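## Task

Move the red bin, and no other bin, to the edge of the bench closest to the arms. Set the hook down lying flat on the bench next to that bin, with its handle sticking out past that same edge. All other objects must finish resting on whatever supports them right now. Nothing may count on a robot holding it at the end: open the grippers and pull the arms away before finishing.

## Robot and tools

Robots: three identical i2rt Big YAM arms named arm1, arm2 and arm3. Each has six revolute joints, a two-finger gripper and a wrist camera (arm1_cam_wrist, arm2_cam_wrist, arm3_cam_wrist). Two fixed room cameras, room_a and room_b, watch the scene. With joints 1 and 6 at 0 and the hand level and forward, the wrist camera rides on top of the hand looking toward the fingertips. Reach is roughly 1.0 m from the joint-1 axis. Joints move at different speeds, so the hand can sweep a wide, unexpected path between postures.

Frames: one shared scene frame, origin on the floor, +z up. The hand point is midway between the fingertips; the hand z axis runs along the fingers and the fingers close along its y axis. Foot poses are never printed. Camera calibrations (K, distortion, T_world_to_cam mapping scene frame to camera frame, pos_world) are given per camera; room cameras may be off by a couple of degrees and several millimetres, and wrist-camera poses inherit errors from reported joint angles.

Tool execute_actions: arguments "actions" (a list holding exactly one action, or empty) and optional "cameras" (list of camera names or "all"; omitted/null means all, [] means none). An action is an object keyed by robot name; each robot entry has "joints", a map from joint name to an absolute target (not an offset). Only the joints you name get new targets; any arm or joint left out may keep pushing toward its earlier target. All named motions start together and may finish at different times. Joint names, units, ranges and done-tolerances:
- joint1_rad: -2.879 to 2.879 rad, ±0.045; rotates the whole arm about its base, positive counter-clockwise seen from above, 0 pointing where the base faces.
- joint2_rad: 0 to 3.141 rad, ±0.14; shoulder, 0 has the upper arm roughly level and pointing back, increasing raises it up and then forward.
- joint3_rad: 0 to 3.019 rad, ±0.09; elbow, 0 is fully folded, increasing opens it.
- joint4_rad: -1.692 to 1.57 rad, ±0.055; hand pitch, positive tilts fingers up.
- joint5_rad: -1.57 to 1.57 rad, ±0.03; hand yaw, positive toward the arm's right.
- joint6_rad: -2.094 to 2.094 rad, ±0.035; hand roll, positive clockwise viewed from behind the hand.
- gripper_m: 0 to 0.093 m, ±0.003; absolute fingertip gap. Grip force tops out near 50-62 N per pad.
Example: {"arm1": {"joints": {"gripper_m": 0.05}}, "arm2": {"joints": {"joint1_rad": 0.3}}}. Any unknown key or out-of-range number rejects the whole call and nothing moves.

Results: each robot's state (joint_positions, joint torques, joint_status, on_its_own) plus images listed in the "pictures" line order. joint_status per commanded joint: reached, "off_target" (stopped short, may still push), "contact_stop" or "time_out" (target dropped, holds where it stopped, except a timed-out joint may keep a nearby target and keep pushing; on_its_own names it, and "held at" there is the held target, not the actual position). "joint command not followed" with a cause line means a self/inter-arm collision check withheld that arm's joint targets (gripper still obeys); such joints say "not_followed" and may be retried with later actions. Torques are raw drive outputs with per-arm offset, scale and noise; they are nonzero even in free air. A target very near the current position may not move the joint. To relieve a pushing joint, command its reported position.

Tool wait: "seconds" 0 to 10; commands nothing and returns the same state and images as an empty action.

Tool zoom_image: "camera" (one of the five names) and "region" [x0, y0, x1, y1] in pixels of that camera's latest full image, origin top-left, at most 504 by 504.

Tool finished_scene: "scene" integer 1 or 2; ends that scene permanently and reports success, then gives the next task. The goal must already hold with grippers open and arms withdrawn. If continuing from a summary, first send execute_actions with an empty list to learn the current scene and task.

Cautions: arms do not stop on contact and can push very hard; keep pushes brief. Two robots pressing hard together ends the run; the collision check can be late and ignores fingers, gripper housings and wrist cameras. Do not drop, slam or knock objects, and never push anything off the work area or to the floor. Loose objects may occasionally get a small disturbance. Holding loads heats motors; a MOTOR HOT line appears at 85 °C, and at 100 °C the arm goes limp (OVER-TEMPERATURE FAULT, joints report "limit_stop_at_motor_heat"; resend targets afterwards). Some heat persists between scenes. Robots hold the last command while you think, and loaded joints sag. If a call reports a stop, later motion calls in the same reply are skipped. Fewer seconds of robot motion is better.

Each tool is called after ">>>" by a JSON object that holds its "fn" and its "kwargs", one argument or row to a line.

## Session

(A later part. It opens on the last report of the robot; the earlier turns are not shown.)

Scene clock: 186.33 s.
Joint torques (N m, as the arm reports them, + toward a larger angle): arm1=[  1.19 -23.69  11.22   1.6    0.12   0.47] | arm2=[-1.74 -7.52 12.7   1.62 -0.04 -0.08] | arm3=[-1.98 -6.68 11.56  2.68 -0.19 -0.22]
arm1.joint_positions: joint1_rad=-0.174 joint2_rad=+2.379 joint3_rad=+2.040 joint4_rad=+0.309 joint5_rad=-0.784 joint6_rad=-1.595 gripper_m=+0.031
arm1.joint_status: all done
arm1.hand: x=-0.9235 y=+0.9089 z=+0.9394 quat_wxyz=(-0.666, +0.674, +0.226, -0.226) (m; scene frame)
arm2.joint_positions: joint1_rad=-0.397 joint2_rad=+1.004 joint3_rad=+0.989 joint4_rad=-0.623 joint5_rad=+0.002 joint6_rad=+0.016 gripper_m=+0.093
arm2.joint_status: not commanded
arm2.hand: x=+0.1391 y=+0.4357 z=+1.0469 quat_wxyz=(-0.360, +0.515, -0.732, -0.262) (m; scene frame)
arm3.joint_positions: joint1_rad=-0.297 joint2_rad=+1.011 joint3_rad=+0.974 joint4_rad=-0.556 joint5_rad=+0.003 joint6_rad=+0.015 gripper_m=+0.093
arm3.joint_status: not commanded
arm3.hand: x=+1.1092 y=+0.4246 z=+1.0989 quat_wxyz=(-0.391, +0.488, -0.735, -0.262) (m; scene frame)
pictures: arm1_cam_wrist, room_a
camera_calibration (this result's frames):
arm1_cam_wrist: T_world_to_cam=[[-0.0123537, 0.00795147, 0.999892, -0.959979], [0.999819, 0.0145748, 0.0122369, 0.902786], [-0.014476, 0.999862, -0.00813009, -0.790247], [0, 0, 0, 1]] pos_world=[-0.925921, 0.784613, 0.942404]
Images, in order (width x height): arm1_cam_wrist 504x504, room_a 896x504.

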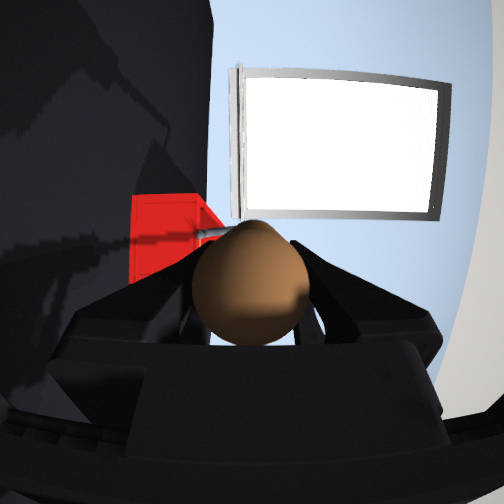

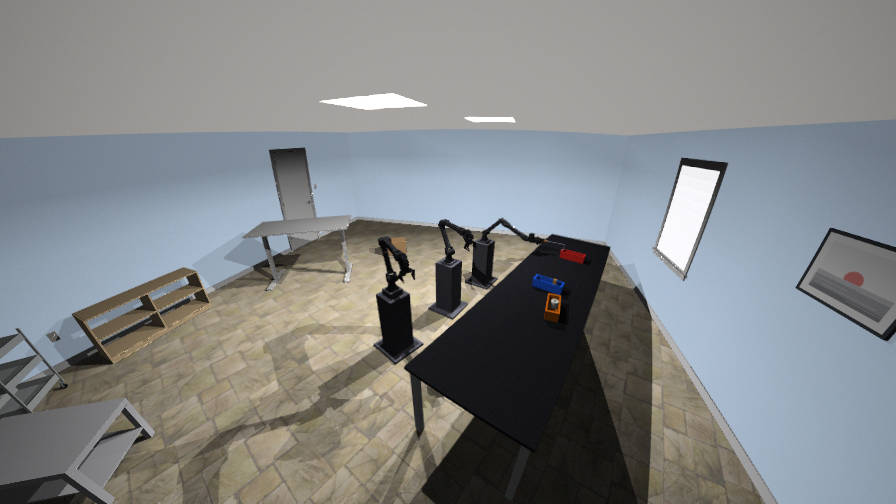

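>>> {"fn": "execute_actions", "kwargs": {
  "actions": [
    {"arm1":{"joints":{"joint2_rad":2.4,"joint3_rad":2.58,"joint4_rad":0.0}}}
  ],
  "cameras": []
}}

>>> {"fn": "execute_actions", "kwargs": {
  "actions": [
    {"arm1":{"joints":{"joint2_rad":2.64,"joint4_rad":0.15}}}
  ],
  "cameras": ["room_a"]
}}

>>> {"fn": "zoom_image", "kwargs": {
  "camera": "room_a",
  "region": [500, 210, 620, 280]
}}

Scene clock: 193.50 s.
Joint torques (N m, as the arm reports them, + toward a larger angle): arm1=[  0.98 -27.71  12.76   2.89  -0.07   0.17] | arm2=[-1.27 -7.79 12.77  1.57 -0.05 -0.06] | arm3=[-2.16 -6.52 11.58  2.63 -0.18 -0.24]
arm1.joint_positions: joint1_rad=-0.174 joint2_rad=+2.448 joint3_rad=+2.502 joint4_rad=-0.025 joint5_rad=-0.779 joint6_rad=-1.562 gripper_m=+0.031
arm1.joint_status: all done
arm1.hand: x=-0.9165 y=+0.9438 z=+1.0753 quat_wxyz=(-0.681, +0.660, +0.222, -0.226) (m; scene frame)
arm2.joint_positions: joint1_rad=-0.397 joint2_rad=+1.004 joint3_rad=+0.989 joint4_rad=-0.623 joint5_rad=+0.002 joint6_rad=+0.016 gripper_m=+0.093
arm2.joint_status: not commanded
arm2.hand: x=+0.1391 y=+0.4357 z=+1.0469 quat_wxyz=(-0.360, +0.515, -0.732, -0.262) (m; scene frame)
arm3.joint_positions: joint1_rad=-0.297 joint2_rad=+1.011 joint3_rad=+0.974 joint4_rad=-0.556 joint5_rad=+0.003 joint6_rad=+0.015 gripper_m=+0.093
arm3.joint_status: not commanded
arm3.hand: x=+1.1092 y=+0.4246 z=+1.0989 quat_wxyz=(-0.391, +0.488, -0.735, -0.262) (m; scene frame)
pictures: none
No camera images: the call's "cameras" was empty. Leave "cameras" out to get every camera's image.

Scene clock: 194.63 s.
Joint torques (N m, as the arm reports them, + toward a larger angle): arm1=[  1.19 -30.37  11.62   2.29  -0.08   0.33] | arm2=[-1.61 -7.74 12.8   1.68 -0.05 -0.05] | arm3=[-2.1  -6.79 11.55  2.67 -0.19 -0.23]
arm1.joint_positions: joint1_rad=-0.174 joint2_rad=+2.706 joint3_rad=+2.518 joint4_rad=+0.142 joint5_rad=-0.780 joint6_rad=-1.580 gripper_m=+0.031
arm1.joint_status: all done
arm1.hand: x=-0.9148 y=+0.9751 z=+0.8778 quat_wxyz=(-0.660, +0.681, +0.217, -0.232) (m; scene frame)
arm2.joint_positions: joint1_rad=-0.397 joint2_rad=+1.004 joint3_rad=+0.989 joint4_rad=-0.623 joint5_rad=+0.002 joint6_rad=+0.016 gripper_m=+0.093
arm2.joint_status: not commanded
arm2.hand: x=+0.1391 y=+0.4357 z=+1.0469 quat_wxyz=(-0.360, +0.515, -0.732, -0.262) (m; scene frame)
arm3.joint_positions: joint1_rad=-0.297 joint2_rad=+1.011 joint3_rad=+0.974 joint4_rad=-0.556 joint5_rad=+0.003 joint6_rad=+0.015 gripper_m=+0.093
arm3.joint_status: not commanded
arm3.hand: x=+1.1092 y=+0.4246 z=+1.0989 quat_wxyz=(-0.391, +0.488, -0.735, -0.262) (m; scene frame)
pictures: room_a
Images, in order (width x height): room_a 896x504.

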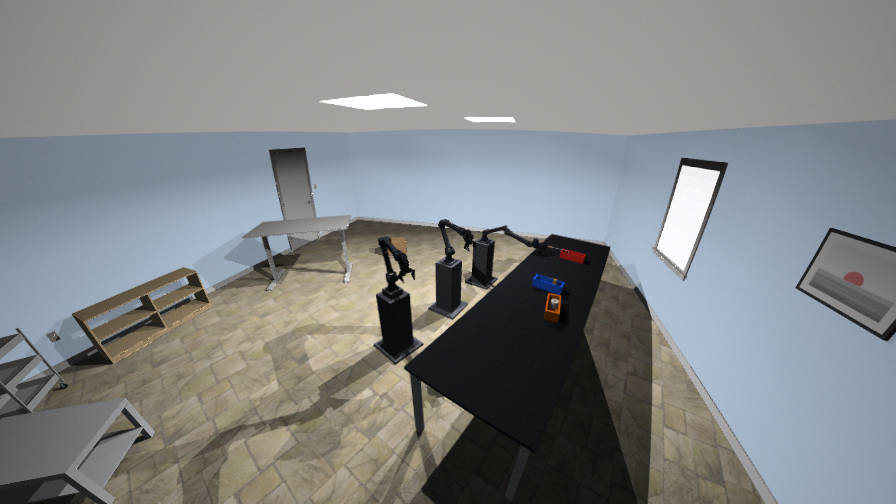

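Region (500, 210, 620, 280) of room_a's 896x504 image, scaled by 4.200, with more detail than that image has; it fills the top 294 rows of this view, and the rest is white.

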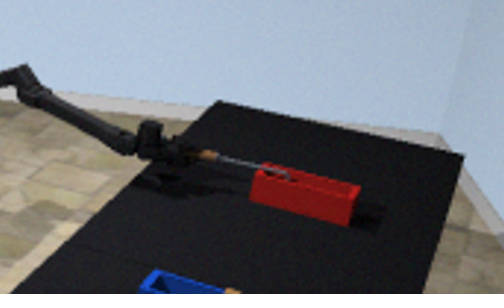

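>>> {"fn": "execute_actions", "kwargs": {
  "actions": [
    {"arm1":{"joints":{"joint2_rad":2.58,"joint3_rad":2.33,"joint4_rad":0.24}}}
  ],
  "cameras": []
}}

>>> {"fn": "execute_actions", "kwargs": {
  "actions": [
    {"arm1":{"joints":{"joint2_rad":2.48,"joint3_rad":2.13,"joint4_rad":0.33}}}
  ],
  "cameras": []
}}

>>> {"fn": "execute_actions", "kwargs": {
  "actions": [
    {"arm1":{"joints":{"joint2_rad":2.38,"joint3_rad":1.93,"joint4_rad":0.43}}}
  ],
  "cameras": []
}}

>>> {"fn": "execute_actions", "kwargs": {
  "actions": [
    {"arm1":{"joints":{"joint2_rad":2.28,"joint3_rad":1.73,"joint4_rad":0.52}}}
  ],
  "cameras": ["room_a"]
}}

>>> {"fn": "zoom_image", "kwargs": {
  "camera": "room_a",
  "region": [500, 210, 620, 280]
}}

Scene clock: 202.20 s.
Joint torques (N m, as the arm reports them, + toward a larger angle): arm1=[  1.15 -27.4    7.19   2.29  -0.13   0.29] | arm2=[-1.75 -7.51 12.78  1.57 -0.05 -0.06] | arm3=[-1.69 -6.7  11.6   2.67 -0.19 -0.22]
arm1.joint_positions: joint1_rad=-0.174 joint2_rad=+2.615 joint3_rad=+2.334 joint4_rad=+0.232 joint5_rad=-0.779 joint6_rad=-1.575 gripper_m=+0.031
arm1.joint_status: all done
arm1.hand: x=-0.9171 y=+0.9567 z=+0.8756 quat_wxyz=(-0.658, +0.683, +0.214, -0.234) (m; scene frame)
arm2.joint_positions: joint1_rad=-0.397 joint2_rad=+1.004 joint3_rad=+0.989 joint4_rad=-0.623 joint5_rad=+0.002 joint6_rad=+0.016 gripper_m=+0.093
arm2.joint_status: not commanded
arm2.hand: x=+0.1391 y=+0.4357 z=+1.0469 quat_wxyz=(-0.360, +0.515, -0.732, -0.262) (m; scene frame)
arm3.joint_positions: joint1_rad=-0.297 joint2_rad=+1.011 joint3_rad=+0.974 joint4_rad=-0.556 joint5_rad=+0.003 joint6_rad=+0.015 gripper_m=+0.093
arm3.joint_status: not commanded
arm3.hand: x=+1.1092 y=+0.4246 z=+1.0989 quat_wxyz=(-0.391, +0.488, -0.735, -0.262) (m; scene frame)
pictures: none
No camera images: the call's "cameras" was empty. Leave "cameras" out to get every camera's image.

Scene clock: 203.10 s.
Joint torques (N m, as the arm reports them, + toward a larger angle): arm1=[  1.25 -26.26   6.87   2.22  -0.23   0.31] | arm2=[-1.54 -7.56 12.71  1.69 -0.07 -0.04] | arm3=[-1.93 -6.73 11.61  2.65 -0.18 -0.24]
arm1.joint_positions: joint1_rad=-0.174 joint2_rad=+2.513 joint3_rad=+2.136 joint4_rad=+0.324 joint5_rad=-0.777 joint6_rad=-1.578 gripper_m=+0.031
arm1.joint_status: all done
arm1.hand: x=-0.9205 y=+0.9299 z=+0.8756 quat_wxyz=(-0.657, +0.684, +0.214, -0.233) (m; scene frame)
arm2.joint_positions: joint1_rad=-0.397 joint2_rad=+1.004 joint3_rad=+0.989 joint4_rad=-0.623 joint5_rad=+0.002 joint6_rad=+0.016 gripper_m=+0.093
arm2.joint_status: not commanded
arm2.hand: x=+0.1391 y=+0.4357 z=+1.0469 quat_wxyz=(-0.360, +0.515, -0.732, -0.262) (m; scene frame)
arm3.joint_positions: joint1_rad=-0.297 joint2_rad=+1.011 joint3_rad=+0.974 joint4_rad=-0.556 joint5_rad=+0.003 joint6_rad=+0.015 gripper_m=+0.093
arm3.joint_status: not commanded
arm3.hand: x=+1.1092 y=+0.4246 z=+1.0989 quat_wxyz=(-0.391, +0.488, -0.735, -0.262) (m; scene frame)
pictures: none
No camera images: the call's "cameras" was empty. Leave "cameras" out to get every camera's image.

Scene clock: 203.97 s.
Joint torques (N m, as the arm reports them, + toward a larger angle): arm1=[  1.11 -25.14   6.6    2.26  -0.27   0.32] | arm2=[-1.33 -7.25 12.74  1.64 -0.04 -0.08] | arm3=[-2.09 -6.65 11.61  2.72 -0.19 -0.22]
arm1.joint_positions: joint1_rad=-0.174 joint2_rad=+2.413 joint3_rad=+1.935 joint4_rad=+0.423 joint5_rad=-0.776 joint6_rad=-1.578 gripper_m=+0.031
arm1.joint_status: all done
arm1.hand: x=-0.9250 y=+0.8959 z=+0.8748 quat_wxyz=(-0.657, +0.685, +0.213, -0.232) (m; scene frame)
arm2.joint_positions: joint1_rad=-0.397 joint2_rad=+1.004 joint3_rad=+0.989 joint4_rad=-0.623 joint5_rad=+0.002 joint6_rad=+0.016 gripper_m=+0.093
arm2.joint_status: not commanded
arm2.hand: x=+0.1391 y=+0.4357 z=+1.0469 quat_wxyz=(-0.360, +0.515, -0.732, -0.262) (m; scene frame)
arm3.joint_positions: joint1_rad=-0.297 joint2_rad=+1.011 joint3_rad=+0.974 joint4_rad=-0.556 joint5_rad=+0.003 joint6_rad=+0.015 gripper_m=+0.093
arm3.joint_status: not commanded
arm3.hand: x=+1.1092 y=+0.4246 z=+1.0989 quat_wxyz=(-0.391, +0.488, -0.735, -0.262) (m; scene frame)
pictures: none
No camera images: the call's "cameras" was empty. Leave "cameras" out to get every camera's image.

Scene clock: 204.83 s.
Joint torques (N m, as the arm reports them, + toward a larger angle): arm1=[  1.14 -23.48   6.23   2.24  -0.28   0.33] | arm2=[-1.23 -7.68 12.7   1.57 -0.06 -0.06] | arm3=[-2.09 -6.83 11.48  2.69 -0.19 -0.22]
arm1.joint_positions: joint1_rad=-0.174 joint2_rad=+2.309 joint3_rad=+1.736 joint4_rad=+0.513 joint5_rad=-0.776 joint6_rad=-1.578 gripper_m=+0.031
arm1.joint_status: all done
arm1.hand: x=-0.9305 y=+0.8553 z=+0.8749 quat_wxyz=(-0.655, +0.686, +0.213, -0.233) (m; scene frame)
arm2.joint_positions: joint1_rad=-0.397 joint2_rad=+1.004 joint3_rad=+0.989 joint4_rad=-0.623 joint5_rad=+0.002 joint6_rad=+0.016 gripper_m=+0.093
arm2.joint_status: not commanded
arm2.hand: x=+0.1391 y=+0.4357 z=+1.0469 quat_wxyz=(-0.360, +0.515, -0.732, -0.262) (m; scene frame)
arm3.joint_positions: joint1_rad=-0.297 joint2_rad=+1.011 joint3_rad=+0.974 joint4_rad=-0.556 joint5_rad=+0.003 joint6_rad=+0.015 gripper_m=+0.093
arm3.joint_status: not commanded
arm3.hand: x=+1.1092 y=+0.4246 z=+1.0989 quat_wxyz=(-0.391, +0.488, -0.735, -0.262) (m; scene frame)
pictures: room_a
Images, in order (width x height): room_a 896x504.

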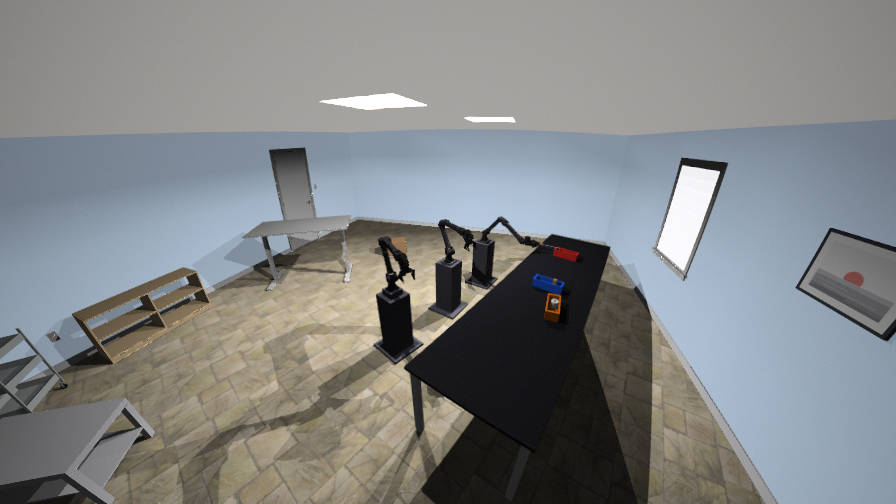

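Region (500, 210, 620, 280) of room_a's 896x504 image, scaled by 4.200, with more detail than that image has; it fills the top 294 rows of this view, and the rest is white.

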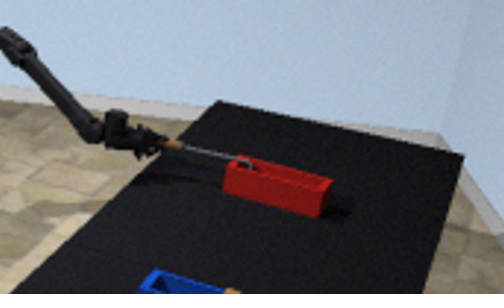

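>>> {"fn": "execute_actions", "kwargs": {
  "actions": [
    {"arm1":{"joints":{"joint2_rad":2.18,"joint3_rad":1.53,"joint4_rad":0.62}}}
  ],
  "cameras": []
}}

>>> {"fn": "execute_actions", "kwargs": {
  "actions": [
    {"arm1":{"joints":{"joint2_rad":2.07,"joint3_rad":1.33,"joint4_rad":0.71}}}
  ],
  "cameras": []
}}

>>> {"fn": "execute_actions", "kwargs": {
  "actions": [
    {"arm1":{"joints":{"joint2_rad":1.965,"joint3_rad":1.13,"joint4_rad":0.81}}}
  ],
  "cameras": []
}}

>>> {"fn": "execute_actions", "kwargs": {
  "actions": [
    {"arm1":{"joints":{"joint2_rad":1.87,"joint3_rad":0.95,"joint4_rad":0.89}}}
  ],
  "cameras": ["room_a","room_b"]
}}

>>> {"fn": "zoom_image", "kwargs": {
  "camera": "room_a",
  "region": [480, 210, 600, 280]
}}

>>> {"fn": "zoom_image", "kwargs": {
  "camera": "room_b",
  "region": [220, 120, 420, 240]
}}

Scene clock: 214.80 s.
Joint torques (N m, as the arm reports them, + toward a larger angle): arm1=[  1.05 -21.83   5.84   2.29  -0.27   0.32] | arm2=[-1.09 -7.51 12.78  1.62 -0.03 -0.04] | arm3=[-1.62 -6.7  11.54  2.61 -0.19 -0.24]
arm1.joint_positions: joint1_rad=-0.174 joint2_rad=+2.208 joint3_rad=+1.536 joint4_rad=+0.612 joint5_rad=-0.776 joint6_rad=-1.579 gripper_m=+0.031
arm1.joint_status: all done
arm1.hand: x=-0.9369 y=+0.8084 z=+0.8735 quat_wxyz=(-0.655, +0.686, +0.213, -0.233) (m; scene frame)
arm2.joint_positions: joint1_rad=-0.397 joint2_rad=+1.004 joint3_rad=+0.989 joint4_rad=-0.623 joint5_rad=+0.002 joint6_rad=+0.016 gripper_m=+0.093
arm2.joint_status: not commanded
arm2.hand: x=+0.1391 y=+0.4357 z=+1.0469 quat_wxyz=(-0.360, +0.515, -0.732, -0.262) (m; scene frame)
arm3.joint_positions: joint1_rad=-0.297 joint2_rad=+1.011 joint3_rad=+0.974 joint4_rad=-0.556 joint5_rad=+0.003 joint6_rad=+0.015 gripper_m=+0.093
arm3.joint_status: not commanded
arm3.hand: x=+1.1092 y=+0.4246 z=+1.0989 quat_wxyz=(-0.391, +0.488, -0.735, -0.262) (m; scene frame)
pictures: none
No camera images: the call's "cameras" was empty. Leave "cameras" out to get every camera's image.

Scene clock: 215.67 s.
Joint torques (N m, as the arm reports them, + toward a larger angle): arm1=[  0.98 -19.96   5.62   2.48  -0.26   0.32] | arm2=[-1.4  -7.16 12.8   1.63 -0.03 -0.03] | arm3=[-1.5  -6.97 11.51  2.65 -0.2  -0.24]
arm1.joint_positions: joint1_rad=-0.174 joint2_rad=+2.098 joint3_rad=+1.333 joint4_rad=+0.698 joint5_rad=-0.776 joint6_rad=-1.579 gripper_m=+0.031
arm1.joint_status: all done
arm1.hand: x=-0.9442 y=+0.7547 z=+0.8746 quat_wxyz=(-0.653, +0.689, +0.212, -0.234) (m; scene frame)
arm2.joint_positions: joint1_rad=-0.397 joint2_rad=+1.004 joint3_rad=+0.989 joint4_rad=-0.623 joint5_rad=+0.002 joint6_rad=+0.016 gripper_m=+0.093
arm2.joint_status: not commanded
arm2.hand: x=+0.1391 y=+0.4357 z=+1.0469 quat_wxyz=(-0.360, +0.515, -0.732, -0.262) (m; scene frame)
arm3.joint_positions: joint1_rad=-0.297 joint2_rad=+1.011 joint3_rad=+0.974 joint4_rad=-0.556 joint5_rad=+0.003 joint6_rad=+0.015 gripper_m=+0.093
arm3.joint_status: not commanded
arm3.hand: x=+1.1092 y=+0.4246 z=+1.0989 quat_wxyz=(-0.391, +0.488, -0.735, -0.262) (m; scene frame)
pictures: none
No camera images: the call's "cameras" was empty. Leave "cameras" out to get every camera's image.

Scene clock: 216.53 s.
Joint torques (N m, as the arm reports them, + toward a larger angle): arm1=[  1.02 -18.09   5.27   2.56  -0.24   0.32] | arm2=[-1.31 -7.31 12.8   1.65 -0.06 -0.06] | arm3=[-1.7  -6.79 11.57  2.64 -0.21 -0.22]
arm1.joint_positions: joint1_rad=-0.174 joint2_rad=+1.993 joint3_rad=+1.130 joint4_rad=+0.795 joint5_rad=-0.777 joint6_rad=-1.579 gripper_m=+0.031
arm1.joint_status: all done
arm1.hand: x=-0.9523 y=+0.6961 z=+0.8733 quat_wxyz=(-0.653, +0.689, +0.212, -0.234) (m; scene frame)
arm2.joint_positions: joint1_rad=-0.397 joint2_rad=+1.004 joint3_rad=+0.989 joint4_rad=-0.623 joint5_rad=+0.002 joint6_rad=+0.016 gripper_m=+0.093
arm2.joint_status: not commanded
arm2.hand: x=+0.1391 y=+0.4357 z=+1.0469 quat_wxyz=(-0.360, +0.515, -0.732, -0.262) (m; scene frame)
arm3.joint_positions: joint1_rad=-0.297 joint2_rad=+1.011 joint3_rad=+0.974 joint4_rad=-0.556 joint5_rad=+0.003 joint6_rad=+0.015 gripper_m=+0.093
arm3.joint_status: not commanded
arm3.hand: x=+1.1092 y=+0.4246 z=+1.0989 quat_wxyz=(-0.391, +0.488, -0.735, -0.262) (m; scene frame)
pictures: none
No camera images: the call's "cameras" was empty. Leave "cameras" out to get every camera's image.

Scene clock: 217.37 s.
Joint torques (N m, as the arm reports them, + toward a larger angle): arm1=[  0.97 -15.76   4.9    2.58  -0.23   0.33] | arm2=[-1.53 -7.52 12.81  1.69 -0.03 -0.02] | arm3=[-1.62 -6.79 11.54  2.58 -0.21 -0.24]
arm1.joint_positions: joint1_rad=-0.174 joint2_rad=+1.894 joint3_rad=+0.949 joint4_rad=+0.874 joint5_rad=-0.777 joint6_rad=-1.579 gripper_m=+0.031
arm1.joint_status: all done
arm1.hand: x=-0.9600 y=+0.6394 z=+0.8729 quat_wxyz=(-0.652, +0.690, +0.211, -0.235) (m; scene frame)
arm2.joint_positions: joint1_rad=-0.397 joint2_rad=+1.004 joint3_rad=+0.989 joint4_rad=-0.623 joint5_rad=+0.002 joint6_rad=+0.016 gripper_m=+0.093
arm2.joint_status: not commanded
arm2.hand: x=+0.1391 y=+0.4357 z=+1.0469 quat_wxyz=(-0.360, +0.515, -0.732, -0.262) (m; scene frame)
arm3.joint_positions: joint1_rad=-0.297 joint2_rad=+1.011 joint3_rad=+0.974 joint4_rad=-0.556 joint5_rad=+0.003 joint6_rad=+0.015 gripper_m=+0.093
arm3.joint_status: not commanded
arm3.hand: x=+1.1092 y=+0.4246 z=+1.0989 quat_wxyz=(-0.391, +0.488, -0.735, -0.262) (m; scene frame)
pictures: room_a, room_b
Images, in order (width x height): room_a 896x504, room_b 896x504.

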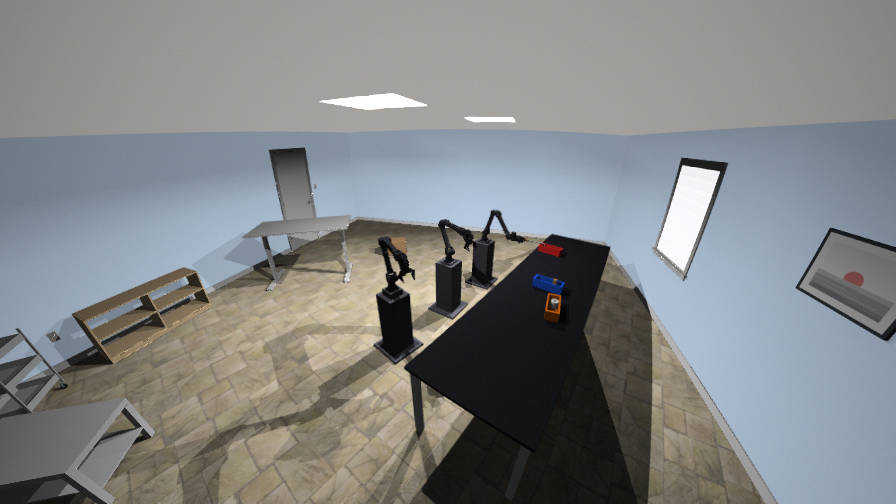

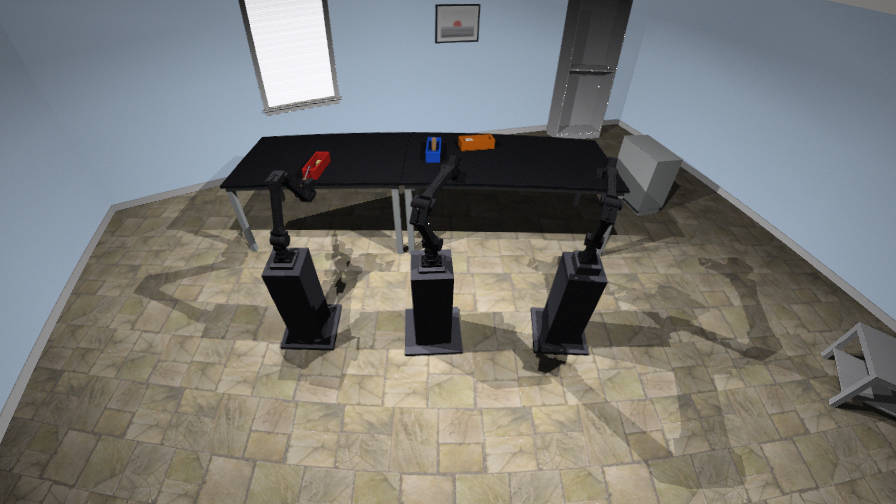

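Region (480, 210, 600, 280) of room_a's 896x504 image, scaled by 4.200, with more detail than that image has; it fills the top 294 rows of this view, and the rest is white.

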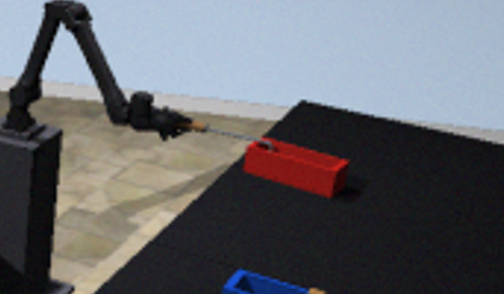

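Region (220, 120, 420, 240) of room_b's 896x504 image, scaled by 2.520, with more detail than that image has; it fills the top 302 rows of this view, and the rest is white.

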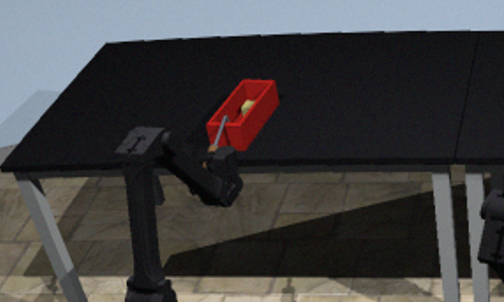

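>>> {"fn": "execute_actions", "kwargs": {
  "actions": [
    {"arm1":{"joints":{"joint1_rad":-0.24,"joint5_rad":-0.84,"joint2_rad":1.78,"joint3_rad":0.79,"joint4_rad":0.96}}}
  ],
  "cameras": ["room_a","room_b"]
}}

>>> {"fn": "zoom_image", "kwargs": {
  "camera": "room_a",
  "region": [480, 210, 600, 280]
}}

>>> {"fn": "zoom_image", "kwargs": {
  "camera": "room_b",
  "region": [220, 120, 420, 240]
}}

Scene clock: 221.87 s.
Joint torques (N m, as the arm reports them, + toward a larger angle): arm1=[  1.82 -13.83   4.62   2.66  -0.23   0.33] | arm2=[-1.66 -8.01 12.84  1.6  -0.06 -0.04] | arm3=[-1.9  -6.88 11.69  2.76 -0.21 -0.24]
arm1.joint_positions: joint1_rad=-0.242 joint2_rad=+1.803 joint3_rad=+0.787 joint4_rad=+0.942 joint5_rad=-0.837 joint6_rad=-1.579 gripper_m=+0.031
arm1.joint_status: all done
arm1.hand: x=-0.9356 y=+0.5815 z=+0.8726 quat_wxyz=(-0.652, +0.691, +0.206, -0.234) (m; scene frame)
arm2.joint_positions: joint1_rad=-0.397 joint2_rad=+1.004 joint3_rad=+0.989 joint4_rad=-0.623 joint5_rad=+0.002 joint6_rad=+0.016 gripper_m=+0.093
arm2.joint_status: not commanded
arm2.hand: x=+0.1391 y=+0.4357 z=+1.0469 quat_wxyz=(-0.360, +0.515, -0.732, -0.262) (m; scene frame)
arm3.joint_positions: joint1_rad=-0.297 joint2_rad=+1.011 joint3_rad=+0.974 joint4_rad=-0.556 joint5_rad=+0.003 joint6_rad=+0.015 gripper_m=+0.093
arm3.joint_status: not commanded
arm3.hand: x=+1.1092 y=+0.4246 z=+1.0989 quat_wxyz=(-0.391, +0.488, -0.735, -0.262) (m; scene frame)
pictures: room_a, room_b
Images, in order (width x height): room_a 896x504, room_b 896x504.

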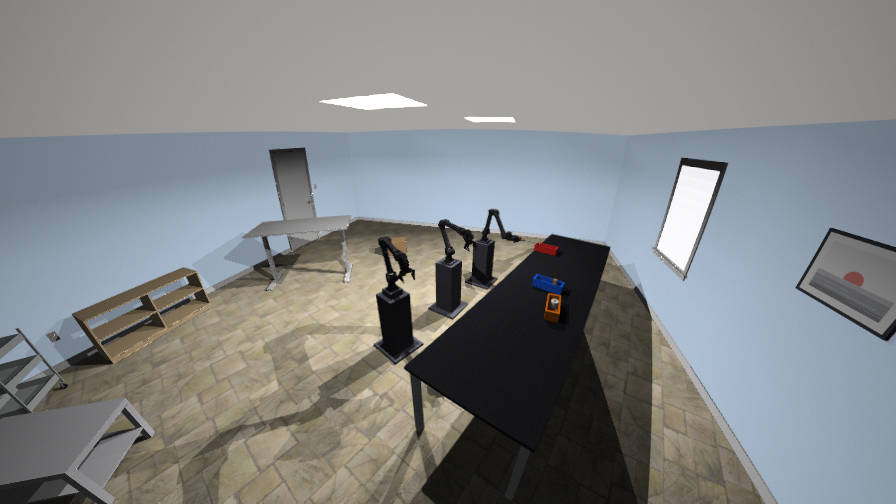

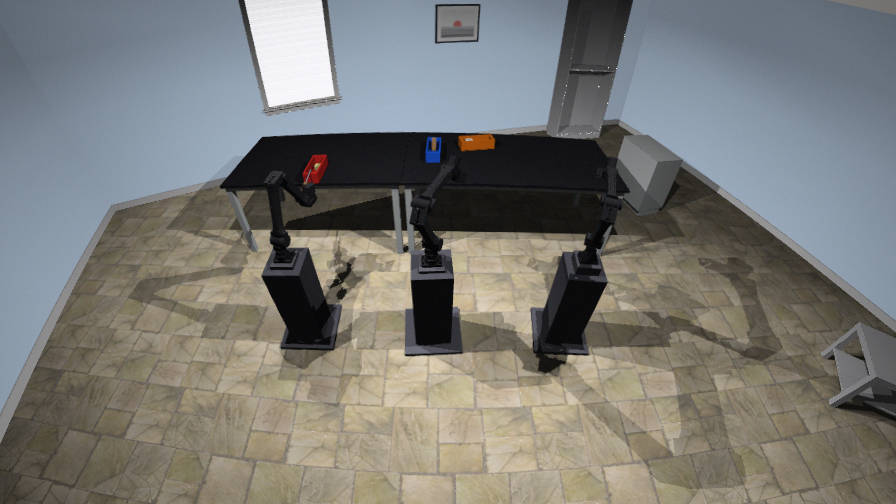

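Region (480, 210, 600, 280) of room_a's 896x504 image, scaled by 4.200, with more detail than that image has; it fills the top 294 rows of this view, and the rest is white.

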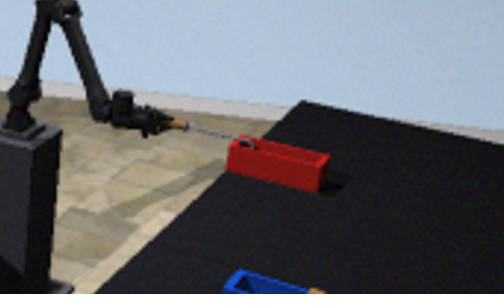

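Region (220, 120, 420, 240) of room_b's 896x504 image, scaled by 2.520, with more detail than that image has; it fills the top 302 rows of this view, and the rest is white.

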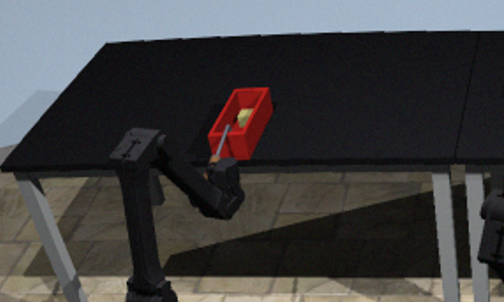

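>>> {"fn": "execute_actions", "kwargs": {
  "actions": [
    {"arm1":{"joints":{"joint2_rad":1.84,"joint3_rad":0.93,"joint4_rad":0.95}}}
  ],
  "cameras": []
}}

>>> {"fn": "execute_actions", "kwargs": {
  "actions": [
    {"arm1":{"joints":{"joint2_rad":1.6,"joint3_rad":1.1,"joint4_rad":0.6}}}
  ],
  "cameras": ["room_b"]
}}

>>> {"fn": "execute_actions", "kwargs": {
  "actions": [
    {"arm1":{"joints":{"joint1_rad":-0.27,"joint2_rad":2.1,"joint3_rad":1.62,"joint4_rad":1.2,"joint5_rad":0,"joint6_rad":0}}}
  ],
  "cameras": ["room_a","room_b"]
}}

>>> {"fn": "zoom_image", "kwargs": {
  "camera": "room_a",
  "region": [480, 200, 600, 280]
}}

Scene clock: 229.80 s.
Joint torques (N m, as the arm reports them, + toward a larger angle): arm1=[  1.77 -14.56   8.5    2.58  -0.1    0.24] | arm2=[-1.61 -7.47 12.74  1.59 -0.03 -0.08] | arm3=[-2.06 -7.01 11.57  2.69 -0.2  -0.23]
arm1.joint_positions: joint1_rad=-0.242 joint2_rad=+1.859 joint3_rad=+0.869 joint4_rad=+0.934 joint5_rad=-0.840 joint6_rad=-1.569 gripper_m=+0.031
arm1.joint_status: all done
arm1.hand: x=-0.9303 y=+0.6088 z=+0.8721 quat_wxyz=(-0.656, +0.686, +0.207, -0.235) (m; scene frame)
arm2.joint_positions: joint1_rad=-0.397 joint2_rad=+1.004 joint3_rad=+0.989 joint4_rad=-0.623 joint5_rad=+0.002 joint6_rad=+0.016 gripper_m=+0.093
arm2.joint_status: not commanded
arm2.hand: x=+0.1391 y=+0.4357 z=+1.0469 quat_wxyz=(-0.360, +0.515, -0.732, -0.262) (m; scene frame)
arm3.joint_positions: joint1_rad=-0.297 joint2_rad=+1.011 joint3_rad=+0.974 joint4_rad=-0.556 joint5_rad=+0.003 joint6_rad=+0.015 gripper_m=+0.093
arm3.joint_status: not commanded
arm3.hand: x=+1.1092 y=+0.4246 z=+1.0989 quat_wxyz=(-0.391, +0.488, -0.735, -0.262) (m; scene frame)
pictures: none
No camera images: the call's "cameras" was empty. Leave "cameras" out to get every camera's image.

Scene clock: 231.10 s.
Joint torques (N m, as the arm reports them, + toward a larger angle): arm1=[  1.67 -14.31  10.1    2.82  -0.09   0.14] | arm2=[-1.33 -7.56 12.77  1.63 -0.06 -0.07] | arm3=[-1.9  -6.73 11.63  2.66 -0.19 -0.26]
arm1.joint_positions: joint1_rad=-0.242 joint2_rad=+1.625 joint3_rad=+1.045 joint4_rad=+0.577 joint5_rad=-0.839 joint6_rad=-1.560 gripper_m=+0.031
arm1.joint_status: all done
arm1.hand: x=-0.9233 y=+0.6336 z=+1.0230 quat_wxyz=(-0.672, +0.671, +0.213, -0.229) (m; scene frame)
arm2.joint_positions: joint1_rad=-0.397 joint2_rad=+1.004 joint3_rad=+0.989 joint4_rad=-0.623 joint5_rad=+0.002 joint6_rad=+0.016 gripper_m=+0.093
arm2.joint_status: not commanded
arm2.hand: x=+0.1391 y=+0.4357 z=+1.0469 quat_wxyz=(-0.360, +0.515, -0.732, -0.262) (m; scene frame)
arm3.joint_positions: joint1_rad=-0.297 joint2_rad=+1.011 joint3_rad=+0.974 joint4_rad=-0.556 joint5_rad=+0.003 joint6_rad=+0.015 gripper_m=+0.093
arm3.joint_status: not commanded
arm3.hand: x=+1.1092 y=+0.4246 z=+1.0989 quat_wxyz=(-0.391, +0.488, -0.735, -0.262) (m; scene frame)
pictures: room_b
Images, in order (width x height): room_b 896x504.

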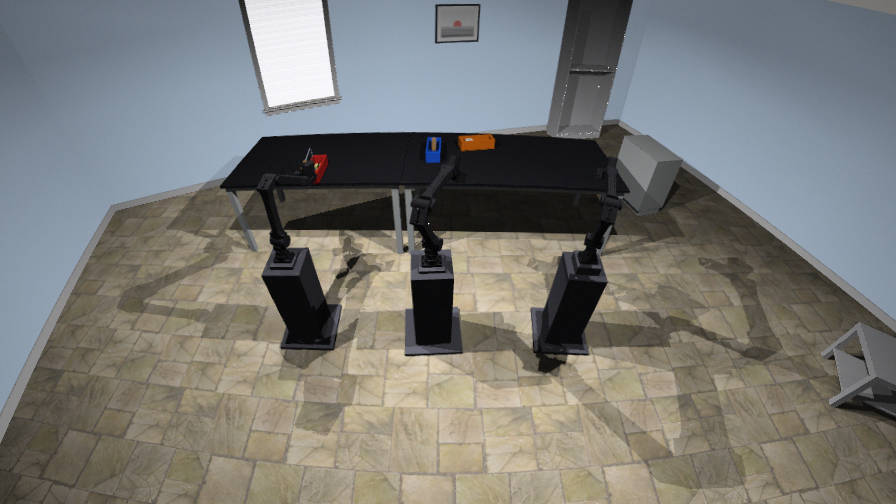

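Scene clock: 233.23 s.
Joint torques (N m, as the arm reports them, + toward a larger angle): arm1=[  1.59 -22.61  11.81   3.33  -0.04   0.31] | arm2=[-1.27 -7.48 12.84  1.69 -0.04 -0.04] | arm3=[-1.85 -6.72 11.59  2.63 -0.17 -0.23]
arm1.joint_positions: joint1_rad=-0.269 joint2_rad=+2.145 joint3_rad=+1.535 joint4_rad=+1.158 joint5_rad=+0.000 joint6_rad=-0.017 gripper_m=+0.031
arm1.joint_status: all done
arm1.hand: x=-0.7384 y=+0.7882 z=+1.0474 quat_wxyz=(-0.686, +0.303, -0.384, -0.538) (m; scene frame)
arm2.joint_positions: joint1_rad=-0.397 joint2_rad=+1.004 joint3_rad=+0.989 joint4_rad=-0.623 joint5_rad=+0.002 joint6_rad=+0.016 gripper_m=+0.093
arm2.joint_status: not commanded
arm2.hand: x=+0.1391 y=+0.4357 z=+1.0469 quat_wxyz=(-0.360, +0.515, -0.732, -0.262) (m; scene frame)
arm3.joint_positions: joint1_rad=-0.297 joint2_rad=+1.011 joint3_rad=+0.974 joint4_rad=-0.556 joint5_rad=+0.003 joint6_rad=+0.015 gripper_m=+0.093
arm3.joint_status: not commanded
arm3.hand: x=+1.1092 y=+0.4246 z=+1.0989 quat_wxyz=(-0.391, +0.488, -0.735, -0.262) (m; scene frame)
pictures: room_a, room_b
Images, in order (width x height): room_a 896x504, room_b 896x504.

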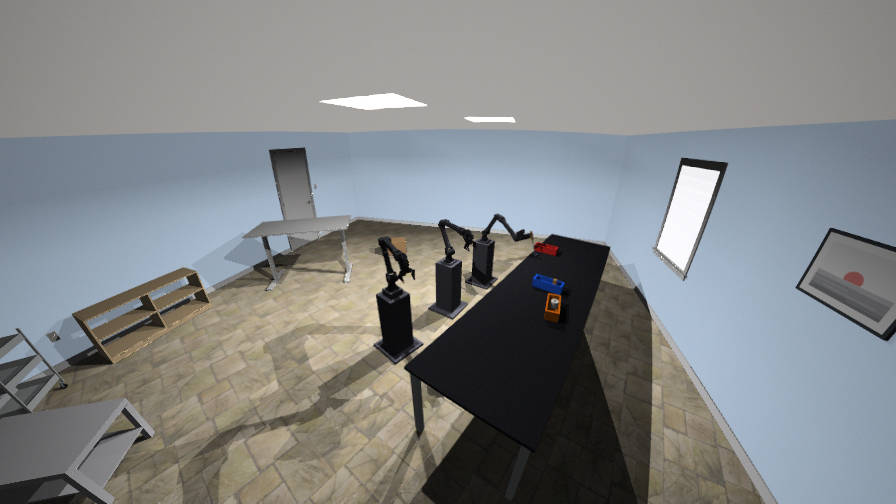

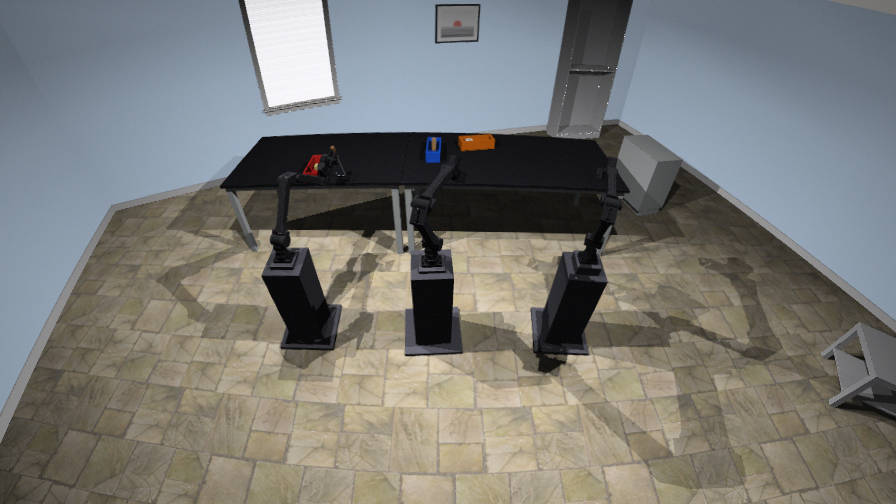

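Region (480, 200, 600, 280) of room_a's 896x504 image, scaled by 4.200, with more detail than that image has.

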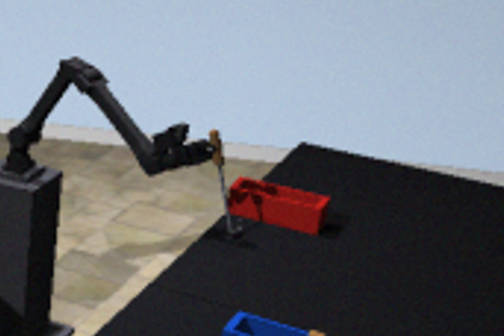

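>>> {"fn": "execute_actions", "kwargs": {
  "actions": [
    {"arm1":{"joints":{"joint2_rad":1.85,"joint3_rad":1.12,"joint4_rad":1.0}}}
  ],
  "cameras": []
}}

>>> {"fn": "execute_actions", "kwargs": {
  "actions": [
    {"arm1":{"joints":{"joint2_rad":1.64,"joint3_rad":0.81,"joint4_rad":0.82}}}
  ],
  "cameras": ["room_a"]
}}

>>> {"fn": "zoom_image", "kwargs": {
  "camera": "room_a",
  "region": [480, 200, 600, 280]
}}

Scene clock: 240.33 s.
Joint torques (N m, as the arm reports them, + toward a larger angle): arm1=[  1.41 -17.92   7.96   2.99  -0.07   0.29] | arm2=[-1.65 -7.57 12.77  1.64 -0.06 -0.06] | arm3=[-2.13 -6.86 11.57  2.61 -0.21 -0.25]
arm1.joint_positions: joint1_rad=-0.269 joint2_rad=+1.888 joint3_rad=+1.086 joint4_rad=+0.977 joint5_rad=+0.001 joint6_rad=-0.014 gripper_m=+0.031
arm1.joint_status: all done
arm1.hand: x=-0.7610 y=+0.6955 z=+0.9636 quat_wxyz=(-0.602, +0.399, -0.504, -0.475) (m; scene frame)
arm2.joint_positions: joint1_rad=-0.397 joint2_rad=+1.004 joint3_rad=+0.989 joint4_rad=-0.623 joint5_rad=+0.002 joint6_rad=+0.016 gripper_m=+0.093
arm2.joint_status: not commanded
arm2.hand: x=+0.1391 y=+0.4357 z=+1.0469 quat_wxyz=(-0.360, +0.515, -0.732, -0.262) (m; scene frame)
arm3.joint_positions: joint1_rad=-0.297 joint2_rad=+1.011 joint3_rad=+0.974 joint4_rad=-0.556 joint5_rad=+0.003 joint6_rad=+0.015 gripper_m=+0.093
arm3.joint_status: not commanded
arm3.hand: x=+1.1092 y=+0.4246 z=+1.0989 quat_wxyz=(-0.391, +0.488, -0.735, -0.262) (m; scene frame)
pictures: none
No camera images: the call's "cameras" was empty. Leave "cameras" out to get every camera's image.

Scene clock: 241.33 s.
Joint torques (N m, as the arm reports them, + toward a larger angle): arm1=[  1.44 -14.45   6.77   2.75  -0.07   0.29] | arm2=[-1.5  -7.46 12.74  1.61 -0.06 -0.07] | arm3=[-1.73 -6.69 11.6   2.66 -0.21 -0.24]
arm1.joint_positions: joint1_rad=-0.269 joint2_rad=+1.676 joint3_rad=+0.787 joint4_rad=+0.804 joint5_rad=+0.001 joint6_rad=-0.014 gripper_m=+0.031
arm1.joint_status: all done
arm1.hand: x=-0.7839 y=+0.6009 z=+0.9089 quat_wxyz=(-0.531, +0.458, -0.576, -0.420) (m; scene frame)
arm2.joint_positions: joint1_rad=-0.397 joint2_rad=+1.004 joint3_rad=+0.989 joint4_rad=-0.623 joint5_rad=+0.002 joint6_rad=+0.016 gripper_m=+0.093
arm2.joint_status: not commanded
arm2.hand: x=+0.1391 y=+0.4357 z=+1.0469 quat_wxyz=(-0.360, +0.515, -0.732, -0.262) (m; scene frame)
arm3.joint_positions: joint1_rad=-0.297 joint2_rad=+1.011 joint3_rad=+0.974 joint4_rad=-0.556 joint5_rad=+0.003 joint6_rad=+0.015 gripper_m=+0.093
arm3.joint_status: not commanded
arm3.hand: x=+1.1092 y=+0.4246 z=+1.0989 quat_wxyz=(-0.391, +0.488, -0.735, -0.262) (m; scene frame)
pictures: room_a
Images, in order (width x height): room_a 896x504.

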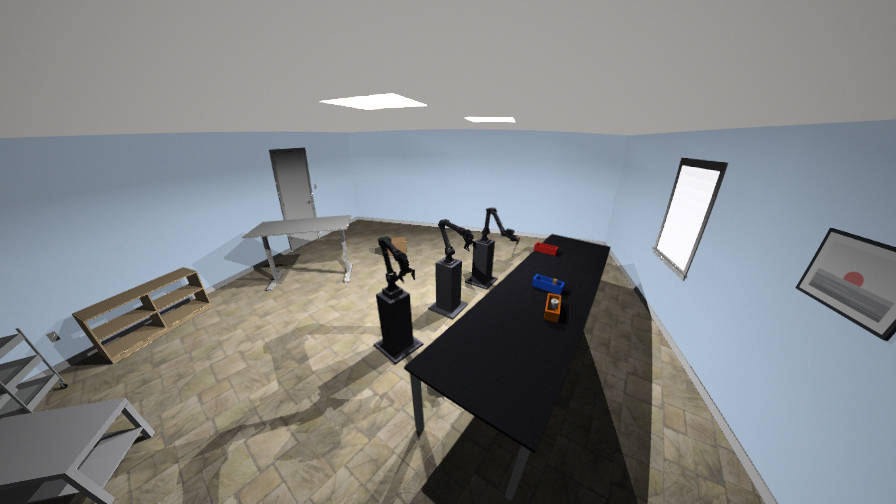

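Region (480, 200, 600, 280) of room_a's 896x504 image, scaled by 4.200, with more detail than that image has.

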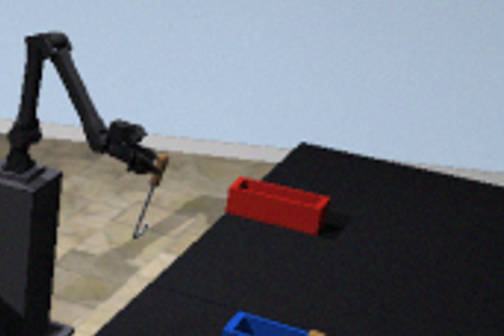

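>>> {"fn": "execute_actions", "kwargs": {
  "actions": [
    {"arm1":{"joints":{"joint2_rad":1.6,"joint3_rad":1.2,"joint4_rad":1.5}}}
  ],
  "cameras": []
}}

>>> {"fn": "execute_actions", "kwargs": {
  "actions": [
    {"arm1":{"joints":{"joint1_rad":-0.3,"joint2_rad":2.1,"joint3_rad":1.72,"joint4_rad":1.56}}}
  ],
  "cameras": []
}}

>>> {"fn": "execute_actions", "kwargs": {
  "actions": [
    {"arm1":{"joints":{"joint2_rad":2.36}}}
  ],
  "cameras": ["room_a"]
}}

>>> {"fn": "zoom_image", "kwargs": {
  "camera": "room_a",
  "region": [480, 200, 600, 280]
}}

Scene clock: 250.83 s.
Joint torques (N m, as the arm reports them, + toward a larger angle): arm1=[  1.33 -13.34   9.75   2.54  -0.07   0.29] | arm2=[-1.06 -7.43 12.81  1.73 -0.06 -0.06] | arm3=[-1.68 -6.79 11.61  2.64 -0.21 -0.24]
arm1.joint_positions: joint1_rad=-0.269 joint2_rad=+1.616 joint3_rad=+1.148 joint4_rad=+1.463 joint5_rad=+0.001 joint6_rad=-0.014 gripper_m=+0.031
arm1.joint_status: all done
arm1.hand: x=-0.7872 y=+0.5674 z=+1.2659 quat_wxyz=(-0.755, +0.173, -0.225, -0.592) (m; scene frame)
arm2.joint_positions: joint1_rad=-0.397 joint2_rad=+1.004 joint3_rad=+0.989 joint4_rad=-0.623 joint5_rad=+0.002 joint6_rad=+0.016 gripper_m=+0.093
arm2.joint_status: not commanded
arm2.hand: x=+0.1391 y=+0.4357 z=+1.0469 quat_wxyz=(-0.360, +0.515, -0.732, -0.262) (m; scene frame)
arm3.joint_positions: joint1_rad=-0.297 joint2_rad=+1.011 joint3_rad=+0.974 joint4_rad=-0.556 joint5_rad=+0.003 joint6_rad=+0.015 gripper_m=+0.093
arm3.joint_status: not commanded
arm3.hand: x=+1.1092 y=+0.4246 z=+1.0989 quat_wxyz=(-0.391, +0.488, -0.735, -0.262) (m; scene frame)
pictures: none
No camera images: the call's "cameras" was empty. Leave "cameras" out to get every camera's image.

Scene clock: 252.30 s.
Joint torques (N m, as the arm reports them, + toward a larger angle): arm1=[  1.13 -24.09  11.1    2.05  -0.07   0.29] | arm2=[-1.73 -7.67 12.79  1.69 -0.05 -0.07] | arm3=[-1.88 -6.88 11.58  2.71 -0.2  -0.25]
arm1.joint_positions: joint1_rad=-0.296 joint2_rad=+2.166 joint3_rad=+1.642 joint4_rad=+1.535 joint5_rad=+0.001 joint6_rad=-0.014 gripper_m=+0.031
arm1.joint_status: all done
arm1.hand: x=-0.7303 y=+0.7287 z=+1.1494 quat_wxyz=(-0.764, +0.165, -0.221, -0.583) (m; scene frame)
arm2.joint_positions: joint1_rad=-0.397 joint2_rad=+1.004 joint3_rad=+0.989 joint4_rad=-0.623 joint5_rad=+0.002 joint6_rad=+0.016 gripper_m=+0.093
arm2.joint_status: not commanded
arm2.hand: x=+0.1391 y=+0.4357 z=+1.0469 quat_wxyz=(-0.360, +0.515, -0.732, -0.262) (m; scene frame)
arm3.joint_positions: joint1_rad=-0.297 joint2_rad=+1.011 joint3_rad=+0.974 joint4_rad=-0.556 joint5_rad=+0.003 joint6_rad=+0.015 gripper_m=+0.093
arm3.joint_status: not commanded
arm3.hand: x=+1.1092 y=+0.4246 z=+1.0989 quat_wxyz=(-0.391, +0.488, -0.735, -0.262) (m; scene frame)
pictures: none
No camera images: the call's "cameras" was empty. Leave "cameras" out to get every camera's image.

Scene clock: 253.33 s.
Joint torques (N m, as the arm reports them, + toward a larger angle): arm1=[  1.36 -22.78   8.55   1.37  -0.29   0.17] | arm2=[-1.5  -7.32 12.8   1.58 -0.06 -0.09] | arm3=[-1.76 -6.84 11.63  2.69 -0.2  -0.25]
arm1.joint_positions: joint1_rad=-0.297 joint2_rad=+2.391 joint3_rad=+1.673 joint4_rad=+1.560 joint5_rad=+0.005 joint6_rad=-0.001 gripper_m=+0.031
arm1.joint_status: all done
arm1.hand: x=-0.7191 y=+0.7721 z=+0.9973 quat_wxyz=(-0.740, +0.211, -0.287, -0.571) (m; scene frame)
arm2.joint_positions: joint1_rad=-0.397 joint2_rad=+1.004 joint3_rad=+0.989 joint4_rad=-0.623 joint5_rad=+0.002 joint6_rad=+0.016 gripper_m=+0.093
arm2.joint_status: not commanded
arm2.hand: x=+0.1391 y=+0.4357 z=+1.0469 quat_wxyz=(-0.360, +0.515, -0.732, -0.262) (m; scene frame)
arm3.joint_positions: joint1_rad=-0.297 joint2_rad=+1.011 joint3_rad=+0.974 joint4_rad=-0.556 joint5_rad=+0.003 joint6_rad=+0.015 gripper_m=+0.093
arm3.joint_status: not commanded
arm3.hand: x=+1.1092 y=+0.4246 z=+1.0989 quat_wxyz=(-0.391, +0.488, -0.735, -0.262) (m; scene frame)
pictures: room_a
Images, in order (width x height): room_a 896x504.

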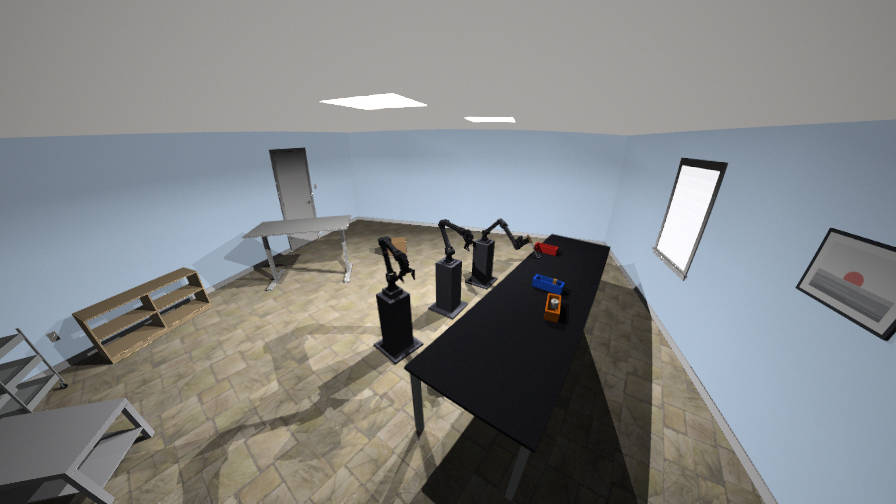

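Region (480, 200, 600, 280) of room_a's 896x504 image, scaled by 4.200, with more detail than that image has.

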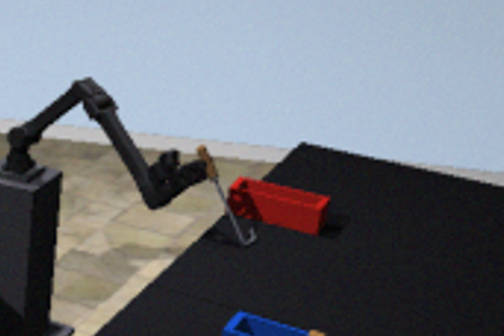

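>>> {"fn": "execute_actions", "kwargs": {
  "actions": [
    {"arm1":{"joints":{"joint2_rad":2.3,"joint3_rad":1.45}}}
  ],
  "cameras": []
}}

>>> {"fn": "execute_actions", "kwargs": {
  "actions": [
    {"arm1":{"joints":{"joint2_rad":2.22,"joint3_rad":1.24}}}
  ],
  "cameras": ["room_a"]
}}

>>> {"fn": "zoom_image", "kwargs": {
  "camera": "room_a",
  "region": [480, 200, 600, 280]
}}

Scene clock: 259.53 s.
Joint torques (N m, as the arm reports them, + toward a larger angle): arm1=[  1.26 -19.62   5.     1.29  -0.28   0.14] | arm2=[-1.65 -7.1  12.92  1.73 -0.02 -0.07] | arm3=[-1.98 -6.6  11.62  2.61 -0.2  -0.23]
arm1.joint_positions: joint1_rad=-0.297 joint2_rad=+2.308 joint3_rad=+1.449 joint4_rad=+1.567 joint5_rad=+0.005 joint6_rad=+0.003 gripper_m=+0.031
arm1.joint_status: all done
arm1.hand: x=-0.7281 y=+0.7398 z=+0.9619 quat_wxyz=(-0.718, +0.248, -0.336, -0.557) (m; scene frame)
arm2.joint_positions: joint1_rad=-0.397 joint2_rad=+1.004 joint3_rad=+0.989 joint4_rad=-0.623 joint5_rad=+0.002 joint6_rad=+0.016 gripper_m=+0.093
arm2.joint_status: not commanded
arm2.hand: x=+0.1391 y=+0.4357 z=+1.0469 quat_wxyz=(-0.360, +0.515, -0.732, -0.262) (m; scene frame)
arm3.joint_positions: joint1_rad=-0.297 joint2_rad=+1.011 joint3_rad=+0.974 joint4_rad=-0.556 joint5_rad=+0.003 joint6_rad=+0.015 gripper_m=+0.093
arm3.joint_status: not commanded
arm3.hand: x=+1.1092 y=+0.4246 z=+1.0989 quat_wxyz=(-0.391, +0.488, -0.735, -0.262) (m; scene frame)
pictures: none
No camera images: the call's "cameras" was empty. Leave "cameras" out to get every camera's image.

Scene clock: 260.40 s.
Joint torques (N m, as the arm reports them, + toward a larger angle): arm1=[  1.25 -19.72   4.46   1.58  -0.26   0.12] | arm2=[-1.53 -7.72 12.76  1.64 -0.07 -0.04] | arm3=[-1.76 -7.01 11.54  2.72 -0.19 -0.22]
arm1.joint_positions: joint1_rad=-0.297 joint2_rad=+2.248 joint3_rad=+1.238 joint4_rad=+1.565 joint5_rad=+0.005 joint6_rad=+0.003 gripper_m=+0.031
arm1.joint_status: all done
arm1.hand: x=-0.7386 y=+0.7024 z=+0.9151 quat_wxyz=(-0.690, +0.290, -0.390, -0.536) (m; scene frame)
arm2.joint_positions: joint1_rad=-0.397 joint2_rad=+1.004 joint3_rad=+0.989 joint4_rad=-0.623 joint5_rad=+0.002 joint6_rad=+0.016 gripper_m=+0.093
arm2.joint_status: not commanded
arm2.hand: x=+0.1391 y=+0.4357 z=+1.0469 quat_wxyz=(-0.360, +0.515, -0.732, -0.262) (m; scene frame)
arm3.joint_positions: joint1_rad=-0.297 joint2_rad=+1.011 joint3_rad=+0.974 joint4_rad=-0.556 joint5_rad=+0.003 joint6_rad=+0.015 gripper_m=+0.093
arm3.joint_status: not commanded
arm3.hand: x=+1.1092 y=+0.4246 z=+1.0989 quat_wxyz=(-0.391, +0.488, -0.735, -0.262) (m; scene frame)
pictures: room_a
Images, in order (width x height): room_a 896x504.

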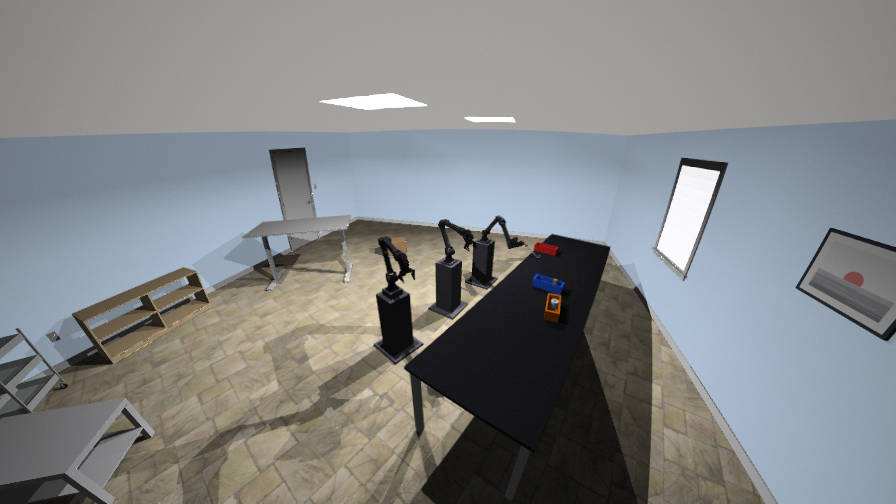

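Region (480, 200, 600, 280) of room_a's 896x504 image, scaled by 4.200, with more detail than that image has.

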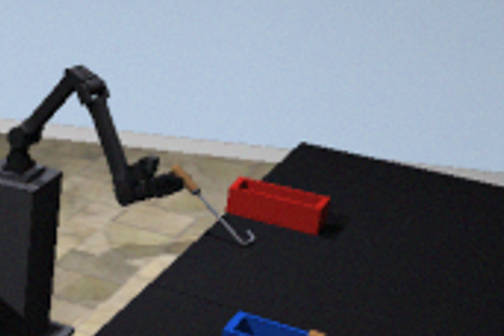

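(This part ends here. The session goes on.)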